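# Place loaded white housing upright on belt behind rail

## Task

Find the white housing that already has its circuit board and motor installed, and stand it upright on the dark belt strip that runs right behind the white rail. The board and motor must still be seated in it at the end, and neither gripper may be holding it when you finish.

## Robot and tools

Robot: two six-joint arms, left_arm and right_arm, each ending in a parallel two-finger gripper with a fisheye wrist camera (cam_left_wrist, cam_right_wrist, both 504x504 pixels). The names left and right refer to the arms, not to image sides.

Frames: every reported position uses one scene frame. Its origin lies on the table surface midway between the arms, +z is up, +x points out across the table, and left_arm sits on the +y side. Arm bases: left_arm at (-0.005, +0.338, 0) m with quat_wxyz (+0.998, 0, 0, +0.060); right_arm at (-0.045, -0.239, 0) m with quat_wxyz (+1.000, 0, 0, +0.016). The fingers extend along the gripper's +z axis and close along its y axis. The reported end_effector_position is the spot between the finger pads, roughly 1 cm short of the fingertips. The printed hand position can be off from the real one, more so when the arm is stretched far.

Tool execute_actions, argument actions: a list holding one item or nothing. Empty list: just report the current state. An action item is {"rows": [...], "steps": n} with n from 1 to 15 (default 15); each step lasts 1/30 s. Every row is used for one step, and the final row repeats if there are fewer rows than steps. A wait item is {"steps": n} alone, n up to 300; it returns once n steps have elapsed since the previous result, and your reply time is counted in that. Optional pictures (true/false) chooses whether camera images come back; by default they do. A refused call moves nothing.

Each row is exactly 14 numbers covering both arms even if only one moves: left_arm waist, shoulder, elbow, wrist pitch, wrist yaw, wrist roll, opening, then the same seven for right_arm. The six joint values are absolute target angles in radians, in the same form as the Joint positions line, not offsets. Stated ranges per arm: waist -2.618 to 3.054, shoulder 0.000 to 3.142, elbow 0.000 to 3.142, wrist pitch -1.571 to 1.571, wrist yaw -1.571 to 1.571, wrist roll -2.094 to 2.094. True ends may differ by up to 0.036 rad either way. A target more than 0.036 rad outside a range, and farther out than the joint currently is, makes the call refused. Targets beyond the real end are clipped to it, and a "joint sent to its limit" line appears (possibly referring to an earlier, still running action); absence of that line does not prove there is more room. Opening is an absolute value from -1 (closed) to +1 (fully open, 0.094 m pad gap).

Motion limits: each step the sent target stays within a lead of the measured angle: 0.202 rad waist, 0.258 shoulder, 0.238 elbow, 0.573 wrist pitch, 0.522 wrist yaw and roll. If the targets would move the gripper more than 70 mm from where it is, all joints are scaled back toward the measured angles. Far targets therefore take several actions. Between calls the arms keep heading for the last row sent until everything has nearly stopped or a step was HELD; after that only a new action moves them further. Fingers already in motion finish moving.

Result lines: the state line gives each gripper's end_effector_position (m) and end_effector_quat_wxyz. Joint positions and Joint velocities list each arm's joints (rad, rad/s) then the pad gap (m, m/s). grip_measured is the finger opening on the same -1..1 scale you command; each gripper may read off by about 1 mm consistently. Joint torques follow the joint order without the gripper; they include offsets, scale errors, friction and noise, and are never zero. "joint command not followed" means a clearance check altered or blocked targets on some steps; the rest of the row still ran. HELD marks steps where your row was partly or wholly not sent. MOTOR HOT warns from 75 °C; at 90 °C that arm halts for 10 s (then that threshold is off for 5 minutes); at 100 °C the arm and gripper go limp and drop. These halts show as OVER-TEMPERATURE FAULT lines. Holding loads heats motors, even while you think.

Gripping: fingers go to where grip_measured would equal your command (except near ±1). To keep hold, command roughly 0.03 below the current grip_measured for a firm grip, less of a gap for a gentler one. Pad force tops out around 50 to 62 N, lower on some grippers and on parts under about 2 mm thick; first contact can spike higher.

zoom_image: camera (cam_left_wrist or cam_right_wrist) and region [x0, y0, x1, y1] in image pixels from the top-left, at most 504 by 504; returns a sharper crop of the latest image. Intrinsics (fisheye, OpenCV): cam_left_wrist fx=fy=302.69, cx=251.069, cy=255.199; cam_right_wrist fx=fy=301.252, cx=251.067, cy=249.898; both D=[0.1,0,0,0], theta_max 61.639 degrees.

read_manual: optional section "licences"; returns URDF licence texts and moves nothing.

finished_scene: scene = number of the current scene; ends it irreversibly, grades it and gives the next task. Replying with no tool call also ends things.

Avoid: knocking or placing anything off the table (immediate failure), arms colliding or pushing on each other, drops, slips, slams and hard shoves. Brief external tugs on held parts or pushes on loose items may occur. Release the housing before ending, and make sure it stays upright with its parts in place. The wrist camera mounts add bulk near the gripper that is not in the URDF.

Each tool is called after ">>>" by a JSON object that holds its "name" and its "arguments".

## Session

>>> {"name": "execute_actions", "arguments": {"actions": [{"rows":[[-0.5,1.2,1.3,-1.2,0,0,1,0,1.2,1.3,-1.2,0,0,1]]}], "pictures": false}}

>>> {"name": "execute_actions", "arguments": {"actions": [{"steps":25}]}}

Scene clock: 0.50 s of 4240.00 s.
left_arm: end_effector_position=(+0.2633, +0.2317, +0.2223) grip_measured=+1.000 end_effector_quat_wxyz=(+0.239, +0.171, +0.954, -0.067) | right_arm: end_effector_position=(+0.2663, -0.2118, +0.2610) grip_measured=+1.000 end_effector_quat_wxyz=(+0.332, -0.030, +0.940, +0.065)
Joint positions: left_arm=[-0.469  1.218  1.275 -1.13   0.048 -0.006  0.094] | right_arm=[-0.029  1.186  1.31  -1.016 -0.14  -0.011  0.094]
Joint velocities: left_arm=[-1.077  0.017  0.007 -0.344 -0.037  0.007  0.   ] | right_arm=[ 0.96   0.105 -0.09  -1.223  0.637  0.051  0.   ]
Joint torques (N m, as the arm reports them, + toward a larger angle): left_arm=[ 3.03 -4.48  8.47  1.05 -0.47  0.01] | right_arm=[-2.8  -2.97  7.25  1.32  0.35  0.1 ]
Steps of this call (steps 1 to 15: all 15 steps of this action). Readings (joint positions):
1: left_arm=[0.506 0.897 0.806 -0.423 0.676 -0.038] | right_arm=[-0.836 1.656 0.805 -0.042 -1.079 -0.081]
2: left_arm=[0.438 0.969 0.887 -0.540 0.573 -0.032] | right_arm=[-0.796 1.621 0.849 -0.157 -0.979 -0.066]
4: left_arm=[0.296 1.129 1.054 -0.736 0.377 -0.024] | right_arm=[-0.688 1.523 0.959 -0.336 -0.812 -0.046]
8: left_arm=[0.015 1.234 1.241 -0.979 0.148 -0.015] | right_arm=[-0.476 1.327 1.187 -0.607 -0.522 -0.027]
15: the state above

Scene clock: 1.33 s of 4240.00 s.
left_arm: end_effector_position=(+0.2509, +0.2339, +0.2158) grip_measured=+1.000 end_effector_quat_wxyz=(+0.215, +0.185, +0.958, -0.046) | right_arm: end_effector_position=(+0.2317, -0.2278, +0.2325) grip_measured=+1.000 end_effector_quat_wxyz=(+0.246, -0.019, +0.969, +0.007)
Joint positions: left_arm=[-0.504  1.218  1.275 -1.185  0.008 -0.004  0.094] | right_arm=[-0.001  1.189  1.303 -1.187 -0.007 -0.005  0.094]
Joint velocities: left_arm=[-0.002 -0.007 -0.002  0.022 -0.022 -0.037  0.   ] | right_arm=[-0.002  0.002 -0.012 -0.037 -0.022  0.022  0.   ]
Joint torques (N m, as the arm reports them, + toward a larger angle): left_arm=[ 0.16 -4.32  8.36  0.97 -0.07  0.05] | right_arm=[ 0.12 -2.56  7.1   1.02  0.05  0.07]
Steps of this call (steps 1 to 25: the robot went on to your last target). Readings (joint positions):
1: left_arm=[-0.495 1.218 1.275 -1.141 0.047 -0.005] | right_arm=[-0.007 1.188 1.306 -1.055 -0.119 -0.011]
2: left_arm=[-0.503 1.218 1.275 -1.151 0.044 -0.004] | right_arm=[-0.001 1.189 1.304 -1.085 -0.100 -0.010]
4: left_arm=[-0.504 1.218 1.275 -1.165 0.030 -0.004] | right_arm=[-0.001 1.189 1.303 -1.129 -0.065 -0.008]
8: left_arm=[-0.504 1.218 1.275 -1.179 0.017 -0.004] | right_arm=[-0.001 1.189 1.303 -1.167 -0.030 -0.006]
25: the state above

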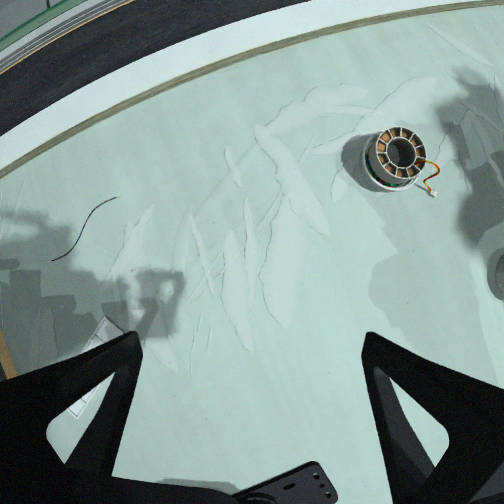

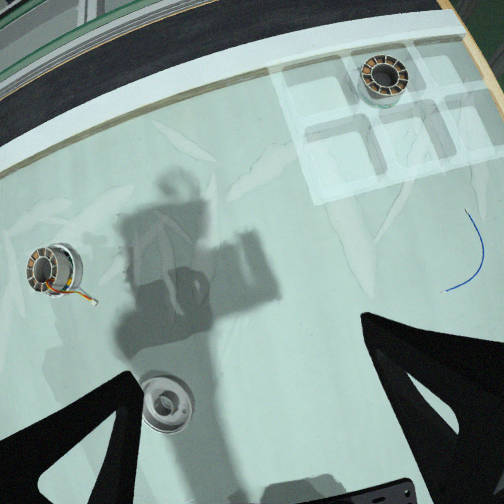

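>>> {"name": "execute_actions", "arguments": {"actions": [{"rows":[[-0.87,1.68,1.07,-0.27,0,0,1,-0.6,1.2,1.3,-1.2,0,0,1]]}], "pictures": false}}

>>> {"name": "execute_actions", "arguments": {"actions": [{"steps":20}]}}

Scene clock: 7.23 s of 4240.00 s.
left_arm: end_effector_position=(+0.2980, +0.0516, +0.0705) grip_measured=+1.000 end_effector_quat_wxyz=(+0.248, +0.355, +0.896, -0.101) | right_arm: end_effector_position=(+0.1888, -0.3869, +0.2325) grip_measured=+1.000 end_effector_quat_wxyz=(+0.235, +0.269, +0.931, -0.072)
Joint positions: left_arm=[-0.877  1.707  1.073 -0.395  0.003 -0.004  0.094] | right_arm=[-0.597  1.189  1.303 -1.187  0.006 -0.003  0.094]
Joint velocities: left_arm=[-0.002  0.007 -0.154  0.52   0.051  0.037  0.   ] | right_arm=[ 0.002 -0.007 -0.002 -0.007 -0.051 -0.007  0.   ]
Joint torques (N m, as the arm reports them, + toward a larger angle): left_arm=[ 0.55 -9.25  7.17  1.83 -0.08  0.04] | right_arm=[-0.23 -2.49  7.17  0.96 -0.08  0.06]
Steps of this call (steps 1 to 15: the robot went on to your last target; steps 16 to 90: nothing new was sent; then 2.40 s passed at rest; steps 91 to 105: all 15 steps of this action). Readings (joint positions):
91: left_arm=[-0.515 1.225 1.266 -1.160 0.001 -0.004] | right_arm=[-0.028 1.189 1.303 -1.187 -0.020 -0.005]
92: left_arm=[-0.541 1.241 1.252 -1.109 -0.002 -0.004] | right_arm=[-0.090 1.189 1.303 -1.187 -0.023 -0.005]
94: left_arm=[-0.606 1.306 1.219 -0.996 -0.003 -0.004] | right_arm=[-0.236 1.189 1.303 -1.187 -0.017 -0.005]
98: left_arm=[-0.738 1.488 1.162 -0.758 -0.004 -0.004] | right_arm=[-0.520 1.189 1.303 -1.187 -0.005 -0.004]
105: the state above

Scene clock: 7.90 s of 4240.00 s.
left_arm: end_effector_position=(+0.3156, +0.0353, +0.0887) grip_measured=+1.000 end_effector_quat_wxyz=(+0.302, +0.348, +0.879, -0.123) | right_arm: end_effector_position=(+0.1889, -0.3867, +0.2325) grip_measured=+1.000 end_effector_quat_wxyz=(+0.235, +0.269, +0.931, -0.071)
Joint positions: left_arm=[-0.876  1.701  1.07  -0.275  0.003 -0.004  0.094] | right_arm=[-0.597  1.189  1.303 -1.187  0.005 -0.003  0.094]
Joint velocities: left_arm=[ 0.002 -0.022 -0.012 -0.007 -0.007 -0.022  0.   ] | right_arm=[-0.007  0.002  0.022  0.022 -0.007 -0.022  0.   ]
Joint torques (N m, as the arm reports them, + toward a larger angle): left_arm=[ 0.42 -8.83  6.75  1.51 -0.04  0.04] | right_arm=[-0.23 -2.56  7.09  0.96 -0.06  0.06]
Steps of this call (steps 1 to 20: the robot went on to your last target). Readings (joint positions):
1: left_arm=[-0.877 1.707 1.070 -0.380 0.003 -0.004] | right_arm=[-0.597 1.189 1.303 -1.187 0.006 -0.003]
2: left_arm=[-0.876 1.706 1.070 -0.360 0.003 -0.004] | right_arm=[-0.597 1.189 1.303 -1.187 0.006 -0.003]
4: left_arm=[-0.876 1.703 1.070 -0.325 0.003 -0.004] | right_arm=[-0.597 1.189 1.303 -1.187 0.006 -0.003]
8: left_arm=[-0.876 1.701 1.070 -0.291 0.003 -0.004] | right_arm=[-0.597 1.189 1.303 -1.187 0.005 -0.003]
20: the state above

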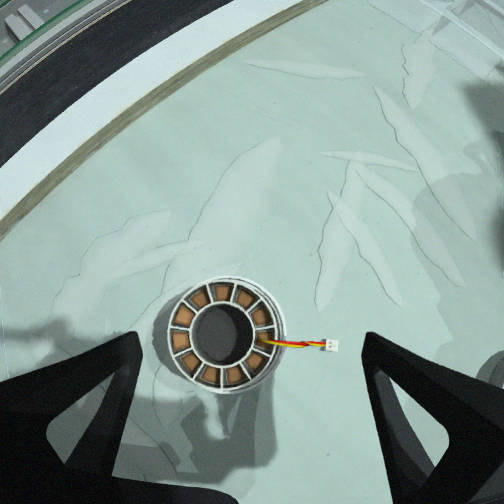

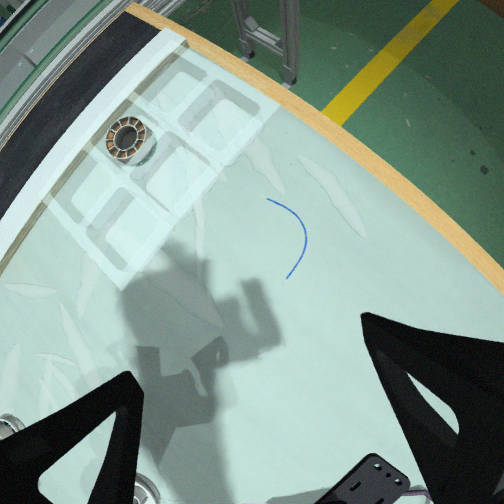

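>>> {"name": "execute_actions", "arguments": {"actions": [{"rows":[[-0.835,1.7,1.07,-0.27,0,0,1,-0.6,1.2,1.3,-1.2,0,0,1],[-0.835,1.7,1.07,-0.27,0,0,1,-0.6,1.2,1.3,-1.2,0,0,1],[-0.835,1.7,1.07,-0.24,0,0,1,-0.6,1.2,1.3,-1.2,0,0,1],[-0.835,1.72,1.05,-0.2,0,0,1,-0.6,1.2,1.3,-1.2,0,0,1],[-0.835,1.74,1.035,-0.17,0,0,1,-0.6,1.2,1.3,-1.2,0,0,1],[-0.835,1.76,1.02,-0.13,0,0,1,-0.6,1.2,1.3,-1.2,0,0,1],[-0.835,1.78,1.005,-0.1,0,0,1,-0.6,1.2,1.3,-1.2,0,0,1],[-0.835,1.8,0.99,-0.06,0,0,1,-0.6,1.2,1.3,-1.2,0,0,1],[-0.835,1.82,0.975,-0.03,0,0,1,-0.6,1.2,1.3,-1.2,0,0,1],[-0.835,1.84,0.96,0.01,0,0,1,-0.6,1.2,1.3,-1.2,0,0,1],[-0.835,1.855,0.95,0.01,0,0,1,-0.6,1.2,1.3,-1.2,0,0,1]]}], "pictures": false}}

>>> {"name": "execute_actions", "arguments": {"actions": [{"steps":10}]}}

Scene clock: 17.33 s of 4240.00 s.
left_arm: end_effector_position=(+0.3286, +0.0457, +0.0189) grip_measured=+1.000 end_effector_quat_wxyz=(+0.294, +0.333, +0.889, -0.113) | right_arm: end_effector_position=(+0.1890, -0.3867, +0.2325) grip_measured=+1.000 end_effector_quat_wxyz=(+0.235, +0.269, +0.931, -0.071)
Joint positions: left_arm=[-0.839  1.858  0.962 -0.033  0.003 -0.004  0.094] | right_arm=[-0.597  1.189  1.303 -1.187  0.005 -0.003  0.094]
Joint velocities: left_arm=[ 0.002 -0.007 -0.217  0.681 -0.022 -0.022  0.   ] | right_arm=[-0.002 -0.017 -0.012  0.022 -0.007  0.022  0.   ]
Joint torques (N m, as the arm reports them, + toward a larger angle): left_arm=[ 0.25 -8.53  6.46  0.73 -0.03  0.06] | right_arm=[-0.25 -2.56  7.1   0.96 -0.06  0.06]
Steps of this call (steps 1 to 15: the robot went on to your last target; steps 16 to 90: nothing new was sent; then 5.93 s passed at rest; steps 91 to 105: all 15 steps of this action). Readings (joint positions):
91: left_arm=[-0.873 1.701 1.070 -0.274 0.004 -0.004] | right_arm=[-0.597 1.189 1.303 -1.187 0.005 -0.003]
92: left_arm=[-0.868 1.701 1.070 -0.274 0.004 -0.004] | right_arm=[-0.597 1.189 1.303 -1.187 0.005 -0.003]
94: left_arm=[-0.852 1.702 1.070 -0.264 0.004 -0.004] | right_arm=[-0.597 1.189 1.303 -1.187 0.005 -0.003]
98: left_arm=[-0.839 1.736 1.054 -0.161 0.003 -0.004] | right_arm=[-0.597 1.189 1.303 -1.187 0.005 -0.003]
105: the state above

Scene clock: 17.67 s of 4240.00 s.
left_arm: end_effector_position=(+0.3337, +0.0412, +0.0240) grip_measured=+1.000 end_effector_quat_wxyz=(+0.310, +0.331, +0.883, -0.119) | right_arm: end_effector_position=(+0.1890, -0.3867, +0.2325) grip_measured=+1.000 end_effector_quat_wxyz=(+0.235, +0.269, +0.931, -0.071)
Joint positions: left_arm=[-0.839  1.858  0.962  0.003  0.003 -0.004  0.094] | right_arm=[-0.597  1.189  1.303 -1.187  0.005 -0.003  0.094]
Joint velocities: left_arm=[-0.007  0.002  0.017  0.051  0.037 -0.022  0.   ] | right_arm=[-0.007 -0.007 -0.012 -0.007  0.007  0.007  0.   ]
Joint torques (N m, as the arm reports them, + toward a larger angle): left_arm=[ 0.34 -8.32  5.31  1.51 -0.05  0.04] | right_arm=[-0.26 -2.57  7.09  0.97 -0.06  0.06]
Steps of this call (steps 1 to 10: the robot went on to your last target). Readings (joint positions):
1: left_arm=[-0.839 1.858 0.962 -0.024 0.003 -0.004] | right_arm=[-0.597 1.189 1.303 -1.187 0.005 -0.003]
2: left_arm=[-0.839 1.858 0.962 -0.014 0.003 -0.004] | right_arm=[-0.597 1.189 1.303 -1.187 0.005 -0.003]
4: left_arm=[-0.839 1.858 0.962 -0.007 0.003 -0.004] | right_arm=[-0.597 1.189 1.303 -1.187 0.005 -0.003]
8: left_arm=[-0.839 1.858 0.962 0.001 0.003 -0.004] | right_arm=[-0.597 1.189 1.303 -1.187 0.005 -0.003]
10: the state above

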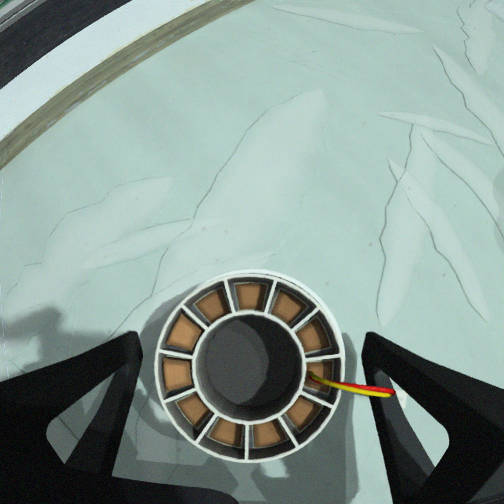

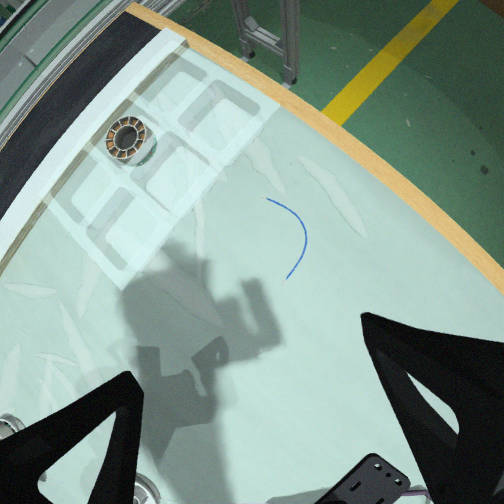

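>>> {"name": "execute_actions", "arguments": {"actions": [{"rows":[[-0.835,1.87,0.95,0.01,0,0,0.36,-0.6,1.2,1.3,-1.2,0,0,1]],"steps":10}], "pictures": false}}

>>> {"name": "execute_actions", "arguments": {"actions": [{"rows":[[-0.835,1.87,1.02,-0.03,0,0,0.36,-0.6,1.2,1.3,-1.2,0,0,1],[-0.835,1.87,1.06,-0.07,0,0,0.36,-0.6,1.2,1.3,-1.2,0,0,1],[-0.835,1.87,1.1,-0.11,0,0,0.36,-0.6,1.2,1.3,-1.2,0,0,1],[-0.8,1.87,1.14,-0.15,0,0,0.36,-0.6,1.2,1.3,-1.2,0,0,1],[-0.76,1.87,1.18,-0.19,0,0,0.36,-0.6,1.2,1.3,-1.2,0,0,1],[-0.72,1.87,1.22,-0.23,0,0,0.36,-0.6,1.2,1.3,-1.2,0,0,1],[-0.68,1.87,1.26,-0.27,0,0,0.36,-0.6,1.2,1.3,-1.2,0,0,1],[-0.64,1.87,1.3,-0.31,0,0,0.36,-0.6,1.2,1.3,-1.2,0,0,1],[-0.6,1.87,1.34,-0.35,0,0,0.36,-0.6,1.2,1.3,-1.2,0,0,1],[-0.56,1.89,1.39,-0.38,0,0,0.36,-0.6,1.2,1.3,-1.2,0,0,1],[-0.52,1.92,1.44,-0.4,0,0,0.36,-0.6,1.2,1.3,-1.2,0,0,1],[-0.48,1.95,1.49,-0.42,0,0,0.36,-0.6,1.2,1.3,-1.2,0,0,1],[-0.44,2.0,1.57,-0.45,0,0,0.36,-0.6,1.2,1.3,-1.2,0,0,1],[-0.4,2.05,1.65,-0.48,0,0,0.36,-0.6,1.2,1.3,-1.2,0,0,1],[-0.36,2.1,1.73,-0.51,0,0,0.36,-0.6,1.2,1.3,-1.2,0,0,1]]}], "pictures": false}}

>>> {"name": "execute_actions", "arguments": {"actions": [{"rows":[[-0.32,2.15,1.8,-0.53,0,0,0.36,-0.6,1.2,1.3,-1.2,0,0,1],[-0.28,2.2,1.87,-0.55,0,0,0.36,-0.6,1.2,1.3,-1.2,0,0,1],[-0.24,2.25,1.94,-0.57,0,0,0.36,-0.6,1.2,1.3,-1.2,0,0,1],[-0.2,2.3,2.01,-0.59,0,0,0.36,-0.6,1.2,1.3,-1.2,0,0,1],[-0.16,2.35,2.09,-0.6,0,0,0.36,-0.6,1.2,1.3,-1.2,0,0,1],[-0.12,2.4,2.16,-0.61,0,0,0.36,-0.6,1.2,1.3,-1.2,0,0,1]]}]}}

Scene clock: 26.27 s of 4240.00 s.
left_arm: end_effector_position=(+0.3342, +0.0409, +0.0245) grip_measured=+0.430 end_effector_quat_wxyz=(+0.311, +0.331, +0.883, -0.119) | right_arm: end_effector_position=(+0.1890, -0.3867, +0.2325) grip_measured=+1.000 end_effector_quat_wxyz=(+0.235, +0.269, +0.931, -0.071)
Joint positions: left_arm=[-0.839  1.858  0.962  0.006  0.003 -0.004  0.067] | right_arm=[-0.597  1.189  1.303 -1.187  0.005 -0.003  0.094]
Joint velocities: left_arm=[-0.007 -0.027 -0.017  0.007  0.066  0.007  0.   ] | right_arm=[ 0.002  0.002 -0.027  0.007  0.037 -0.037  0.   ]
Joint torques (N m, as the arm reports them, + toward a larger angle): left_arm=[ 0.19 -7.26  5.36  1.57 -0.01  0.05] | right_arm=[-0.26 -2.58  7.1   0.96 -0.06  0.06]
Steps of this call (steps 1 to 30: the robot went on to your last target; steps 31 to 90: nothing new was sent; then 5.27 s passed at rest; steps 91 to 100: all 10 steps of this action). Readings (joint positions):
91: left_arm=[-0.839 1.858 0.962 0.006 0.003 -0.004] | right_arm=[-0.597 1.189 1.303 -1.187 0.005 -0.003]
92: left_arm=[-0.839 1.858 0.962 0.006 0.003 -0.004] | right_arm=[-0.597 1.189 1.303 -1.187 0.005 -0.003]
94: left_arm=[-0.839 1.858 0.962 0.006 0.003 -0.004] | right_arm=[-0.597 1.189 1.303 -1.187 0.005 -0.003]
98: left_arm=[-0.839 1.858 0.962 0.006 0.003 -0.004] | right_arm=[-0.597 1.189 1.303 -1.187 0.005 -0.003]
100: the state above

Scene clock: 26.77 s of 4240.00 s.
left_arm: end_effector_position=(+0.5060, +0.1513, +0.1307) grip_measured=+0.430 end_effector_quat_wxyz=(+0.365, +0.161, +0.914, -0.071) | right_arm: end_effector_position=(+0.1890, -0.3867, +0.2325) grip_measured=+1.000 end_effector_quat_wxyz=(+0.235, +0.269, +0.931, -0.071)
Joint positions: left_arm=[-0.466  1.981  1.54  -0.367  0.014 -0.003  0.067] | right_arm=[-0.597  1.189  1.303 -1.187  0.005 -0.003  0.094]
Joint velocities: left_arm=[ 1.179  1.131  2.112 -0.593  0.022  0.066 -0.   ] | right_arm=[ 0.007 -0.002  0.007 -0.037  0.007 -0.007  0.   ]
Joint torques (N m, as the arm reports them, + toward a larger angle): left_arm=[ 1.11 -7.99  7.85  1.37 -0.15  0.06] | right_arm=[-0.26 -2.58  7.1   0.96 -0.06  0.06]
Steps of this call (steps 1 to 15: all 15 steps of this action). Readings (joint positions):
1: left_arm=[-0.839 1.858 0.965 0.001 0.003 -0.004] | right_arm=[-0.597 1.189 1.303 -1.187 0.005 -0.003]
2: left_arm=[-0.839 1.860 0.976 -0.017 0.003 -0.004] | right_arm=[-0.597 1.189 1.303 -1.187 0.005 -0.003]
4: left_arm=[-0.837 1.870 1.026 -0.074 0.004 -0.004] | right_arm=[-0.597 1.189 1.303 -1.187 0.005 -0.003]
8: left_arm=[-0.757 1.881 1.176 -0.191 0.016 -0.003] | right_arm=[-0.597 1.189 1.303 -1.187 0.005 -0.003]
15: the state above

Scene clock: 27.27 s of 4240.00 s.
left_arm: end_effector_position=(+0.6149, +0.3700, +0.0758) grip_measured=+0.430 end_effector_quat_wxyz=(+0.320, -0.026, +0.947, +0.014) | right_arm: end_effector_position=(+0.1890, -0.3867, +0.2325) grip_measured=+1.000 end_effector_quat_wxyz=(+0.235, +0.269, +0.931, -0.071)
Joint positions: left_arm=[-0.073  2.423  2.107 -0.603 -0.015 -0.003  0.067] | right_arm=[-0.597  1.189  1.303 -1.187  0.005 -0.003  0.094]
Joint velocities: left_arm=[-0.164  0.002  0.022 -0.242 -0.022  0.022 -0.001] | right_arm=[-0.002 -0.022 -0.032  0.007  0.037 -0.022  0.   ]
Joint torques (N m, as the arm reports them, + toward a larger angle): left_arm=[ -3.08 -14.77  11.18   1.64   0.14   0.  ] | right_arm=[-0.25 -2.56  7.09  0.97 -0.06  0.05]
Steps of this call (steps 1 to 15: all 15 steps of this action). Readings (joint positions):
1: left_arm=[-0.425 2.023 1.612 -0.386 0.014 -0.003] | right_arm=[-0.597 1.189 1.303 -1.187 0.005 -0.003]
2: left_arm=[-0.384 2.068 1.682 -0.403 0.013 -0.003] | right_arm=[-0.597 1.189 1.303 -1.187 0.005 -0.003]
4: left_arm=[-0.307 2.163 1.816 -0.437 0.012 -0.003] | right_arm=[-0.597 1.189 1.303 -1.187 0.005 -0.003]
8: left_arm=[-0.165 2.355 2.060 -0.510 0.009 -0.003] | right_arm=[-0.597 1.189 1.303 -1.187 0.005 -0.003]
15: the state above

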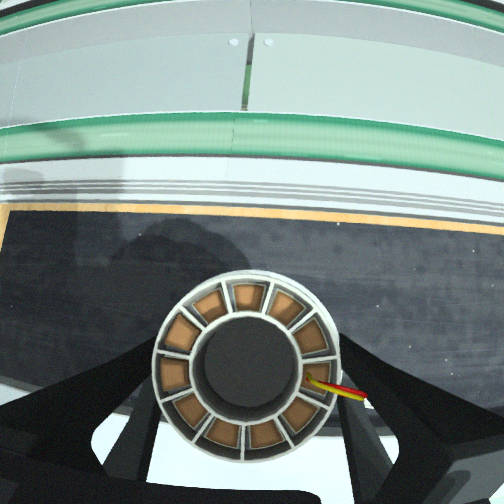

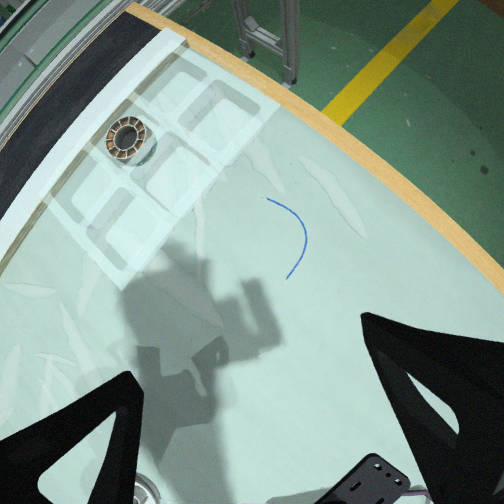

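>>> {"name": "execute_actions", "arguments": {"actions": [{"rows":[[-0.12,2.43,2.2,-0.61,0,0,0.36,-0.6,1.2,1.3,-1.2,0,0,1],[-0.12,2.45,2.24,-0.62,0,0,0.36,-0.6,1.2,1.3,-1.2,0,0,1],[-0.12,2.47,2.28,-0.63,0,0,0.36,-0.6,1.2,1.3,-1.2,0,0,1],[-0.12,2.49,2.31,-0.62,0,0,0.36,-0.6,1.2,1.3,-1.2,0,0,1],[-0.12,2.51,2.31,-0.6,0,0,0.36,-0.6,1.2,1.3,-1.2,0,0,1],[-0.12,2.525,2.31,-0.58,0,0,0.36,-0.6,1.2,1.3,-1.2,0,0,1],[-0.12,2.54,2.31,-0.56,0,0,0.36,-0.6,1.2,1.3,-1.2,0,0,1],[-0.12,2.555,2.31,-0.55,0,0,0.36,-0.6,1.2,1.3,-1.2,0,0,1],[-0.12,2.57,2.31,-0.54,0,0,0.36,-0.6,1.2,1.3,-1.2,0,0,1],[-0.12,2.58,2.31,-0.53,0,0,0.36,-0.6,1.2,1.3,-1.2,0,0,1],[-0.12,2.59,2.31,-0.52,0,0,0.36,-0.6,1.2,1.3,-1.2,0,0,1],[-0.12,2.6,2.31,-0.52,0,0,0.36,-0.6,1.2,1.3,-1.2,0,0,1]]}], "pictures": false}}

>>> {"name": "execute_actions", "arguments": {"actions": [{"steps":10}]}}

Scene clock: 35.50 s of 4240.00 s.
left_arm: end_effector_position=(+0.6538, +0.3356, +0.0462) grip_measured=+0.430 end_effector_quat_wxyz=(+0.346, +0.001, +0.938, -0.000) | right_arm: end_effector_position=(+0.1890, -0.3867, +0.2325) grip_measured=+1.000 end_effector_quat_wxyz=(+0.235, +0.269, +0.931, -0.071)
Joint positions: left_arm=[-0.125  2.6    2.283 -0.548 -0.002 -0.003  0.067] | right_arm=[-0.597  1.189  1.303 -1.187  0.005 -0.003  0.094]
Joint velocities: left_arm=[-0.007  0.349 -0.017 -0.037 -0.051 -0.037  0.   ] | right_arm=[-0.017 -0.002  0.007 -0.037  0.051 -0.007  0.   ]
Joint torques (N m, as the arm reports them, + toward a larger angle): left_arm=[  0.4  -15.47   9.26   1.82   0.04   0.03] | right_arm=[-0.25 -2.57  7.1   0.96 -0.06  0.06]
Steps of this call (steps 1 to 30: the robot went on to your last target; steps 31 to 90: nothing new was sent; then 4.73 s passed at rest; steps 91 to 105: all 15 steps of this action). Readings (joint positions):
91: left_arm=[-0.125 2.425 2.125 -0.619 -0.002 -0.003] | right_arm=[-0.597 1.189 1.303 -1.187 0.005 -0.003]
92: left_arm=[-0.125 2.433 2.145 -0.629 -0.002 -0.003] | right_arm=[-0.597 1.189 1.303 -1.187 0.005 -0.003]
94: left_arm=[-0.125 2.462 2.208 -0.640 -0.002 -0.003] | right_arm=[-0.597 1.189 1.303 -1.187 0.005 -0.003]
98: left_arm=[-0.125 2.508 2.277 -0.596 -0.002 -0.003] | right_arm=[-0.597 1.189 1.303 -1.187 0.005 -0.003]
105: the state above

Scene clock: 35.83 s of 4240.00 s.
left_arm: end_effector_position=(+0.6540, +0.3355, +0.0352) grip_measured=+0.430 end_effector_quat_wxyz=(+0.341, +0.001, +0.940, -0.001) | right_arm: end_effector_position=(+0.1890, -0.3867, +0.2325) grip_measured=+1.000 end_effector_quat_wxyz=(+0.235, +0.269, +0.931, -0.071)
Joint positions: left_arm=[-0.125  2.619  2.283 -0.539 -0.002 -0.003  0.067] | right_arm=[-0.597  1.189  1.303 -1.187  0.005 -0.003  0.094]
Joint velocities: left_arm=[ 0.017 -0.002 -0.037 -0.051 -0.007 -0.037 -0.   ] | right_arm=[-0.017 -0.012 -0.012 -0.066  0.037  0.037  0.   ]
Joint torques (N m, as the arm reports them, + toward a larger angle): left_arm=[  0.41 -15.47   9.16   1.69   0.     0.01] | right_arm=[-0.25 -2.57  7.1   0.96 -0.06  0.06]
Steps of this call (steps 1 to 10: the robot went on to your last target). Readings (joint positions):
1: left_arm=[-0.125 2.611 2.283 -0.548 -0.002 -0.003] | right_arm=[-0.597 1.189 1.303 -1.187 0.005 -0.003]
2: left_arm=[-0.125 2.618 2.283 -0.549 -0.002 -0.003] | right_arm=[-0.597 1.189 1.303 -1.187 0.005 -0.003]
4: left_arm=[-0.125 2.620 2.283 -0.544 -0.002 -0.003] | right_arm=[-0.597 1.189 1.303 -1.187 0.005 -0.003]
8: left_arm=[-0.125 2.619 2.283 -0.539 -0.002 -0.003] | right_arm=[-0.597 1.189 1.303 -1.187 0.005 -0.003]
10: the state above

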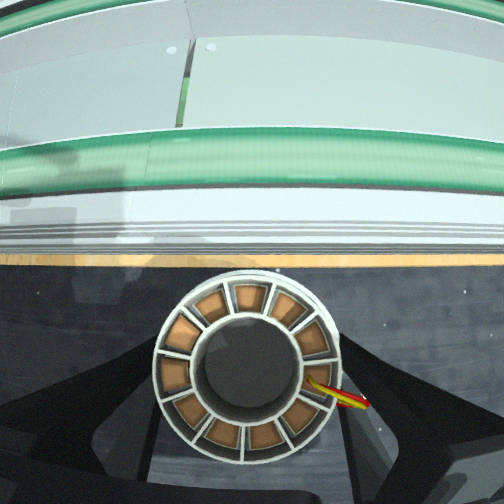

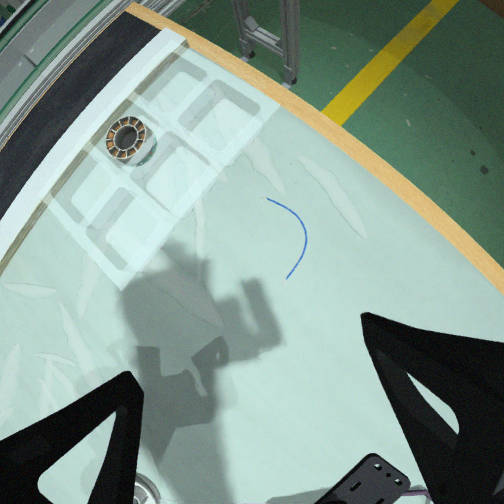

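>>> {"name": "execute_actions", "arguments": {"actions": [{"rows":[[-0.12,2.6,2.25,-0.52,0,0,0.36,-0.6,1.2,1.3,-1.2,0,0,1]],"steps":10}], "pictures": false}}

>>> {"name": "execute_actions", "arguments": {"actions": [{"rows":[[-0.12,2.6,2.25,-0.52,0,0,1,-0.6,1.2,1.3,-1.2,0,0,1]],"steps":8}], "pictures": false}}

>>> {"name": "execute_actions", "arguments": {"actions": [{"rows":[[-0.12,2.42,2.25,-0.66,0,0,1,-0.6,1.2,1.3,-1.2,0,0,1]]}]}}

Scene clock: 39.27 s of 4240.00 s.
left_arm: end_effector_position=(+0.6531, +0.3354, +0.0321) grip_measured=+0.430 end_effector_quat_wxyz=(+0.339, +0.001, +0.941, -0.001) | right_arm: end_effector_position=(+0.1890, -0.3867, +0.2325) grip_measured=+1.000 end_effector_quat_wxyz=(+0.235, +0.269, +0.931, -0.071)
Joint positions: left_arm=[-0.125  2.619  2.273 -0.532 -0.002 -0.003  0.067] | right_arm=[-0.597  1.189  1.303 -1.187  0.005 -0.003  0.094]
Joint velocities: left_arm=[-0.017  0.012 -0.032  0.007  0.11   0.066 -0.001] | right_arm=[-0.012  0.002  0.007 -0.007  0.022 -0.022  0.   ]
Joint torques (N m, as the arm reports them, + toward a larger angle): left_arm=[  0.56 -15.5    5.48   1.64   0.     0.07] | right_arm=[-0.24 -2.56  7.09  0.97 -0.06  0.06]
Steps of this call (steps 1 to 30: the robot went on to your last target; steps 31 to 90: nothing new was sent; then 0.10 s passed at rest; steps 91 to 100: all 10 steps of this action). Readings (joint positions):
91: left_arm=[-0.125 2.619 2.280 -0.537 -0.002 -0.003] | right_arm=[-0.597 1.189 1.303 -1.187 0.005 -0.003]
92: left_arm=[-0.125 2.619 2.278 -0.536 -0.002 -0.003] | right_arm=[-0.597 1.189 1.303 -1.187 0.005 -0.003]
94: left_arm=[-0.125 2.619 2.273 -0.533 -0.002 -0.003] | right_arm=[-0.597 1.189 1.303 -1.187 0.005 -0.003]
98: left_arm=[-0.125 2.619 2.273 -0.532 -0.002 -0.003] | right_arm=[-0.597 1.189 1.303 -1.187 0.005 -0.003]
100: the state above

Scene clock: 39.53 s of 4240.00 s.
left_arm: end_effector_position=(+0.6543, +0.3354, +0.0331) grip_measured=+1.000 end_effector_quat_wxyz=(+0.342, +0.001, +0.940, -0.001) | right_arm: end_effector_position=(+0.1890, -0.3867, +0.2325) grip_measured=+1.000 end_effector_quat_wxyz=(+0.235, +0.269, +0.931, -0.071)
Joint positions: left_arm=[-0.125  2.619  2.273 -0.525 -0.002 -0.003  0.094] | right_arm=[-0.597  1.189  1.303 -1.187  0.005 -0.003  0.094]
Joint velocities: left_arm=[ 0.012 -0.002 -0.007  0.066  0.051 -0.095  0.   ] | right_arm=[ 0.017 -0.002 -0.002  0.125 -0.007  0.022  0.   ]
Joint torques (N m, as the arm reports them, + toward a larger angle): left_arm=[  0.44 -15.49   5.69   1.55  -0.02   0.06] | right_arm=[-0.26 -2.57  7.09  0.96 -0.06  0.06]
Steps of this call (steps 1 to 8: all 8 steps of this action). Readings (joint positions):
1: left_arm=[-0.125 2.619 2.273 -0.532 -0.002 -0.003] | right_arm=[-0.597 1.189 1.303 -1.187 0.005 -0.003]
2: left_arm=[-0.125 2.619 2.273 -0.530 -0.002 -0.003] | right_arm=[-0.597 1.189 1.303 -1.187 0.005 -0.003]
4: left_arm=[-0.125 2.619 2.273 -0.527 -0.002 -0.003] | right_arm=[-0.597 1.189 1.303 -1.187 0.005 -0.003]
8: the state above

Scene clock: 40.03 s of 4240.00 s.
left_arm: end_effector_position=(+0.6369, +0.3355, +0.1424) grip_measured=+1.000 end_effector_quat_wxyz=(+0.383, +0.001, +0.924, -0.001) | right_arm: end_effector_position=(+0.1890, -0.3867, +0.2325) grip_measured=+1.000 end_effector_quat_wxyz=(+0.235, +0.269, +0.931, -0.071)
Joint positions: left_arm=[-0.125  2.401  2.246 -0.63  -0.002 -0.003  0.094] | right_arm=[-0.597  1.189  1.303 -1.187  0.005 -0.003  0.094]
Joint velocities: left_arm=[ 0.002  0.12  -0.002 -0.139  0.066  0.007  0.   ] | right_arm=[ 0.002  0.002 -0.007  0.007  0.022 -0.037  0.   ]
Joint torques (N m, as the arm reports them, + toward a larger angle): left_arm=[  0.33 -12.18   7.73   1.46   0.     0.06] | right_arm=[-0.24 -2.57  7.09  0.97 -0.06  0.06]
Steps of this call (steps 1 to 15: all 15 steps of this action). Readings (joint positions):
1: left_arm=[-0.125 2.608 2.269 -0.534 -0.002 -0.003] | right_arm=[-0.597 1.189 1.303 -1.187 0.005 -0.003]
2: left_arm=[-0.125 2.589 2.256 -0.561 -0.002 -0.003] | right_arm=[-0.597 1.189 1.303 -1.187 0.005 -0.003]
4: left_arm=[-0.125 2.540 2.246 -0.607 -0.002 -0.003] | right_arm=[-0.597 1.189 1.303 -1.187 0.005 -0.003]
8: left_arm=[-0.125 2.434 2.246 -0.627 -0.002 -0.003] | right_arm=[-0.597 1.189 1.303 -1.187 0.005 -0.003]
15: the state above

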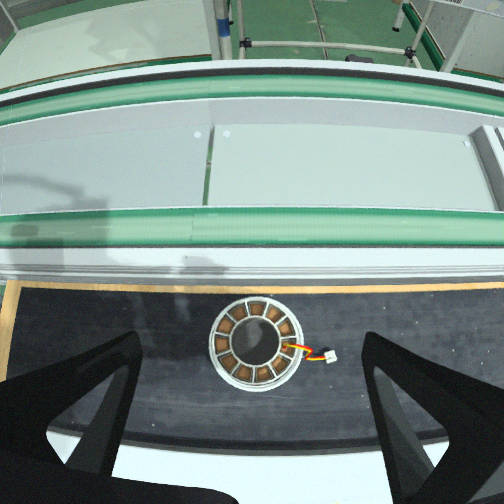

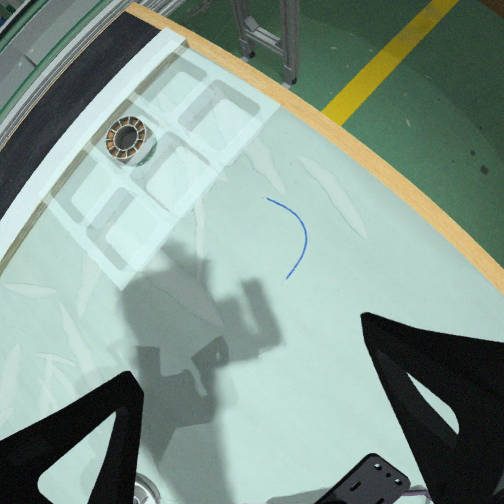

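>>> {"name": "finished_scene", "arguments": {"scene": 2}}

The scene is finished: the task was done.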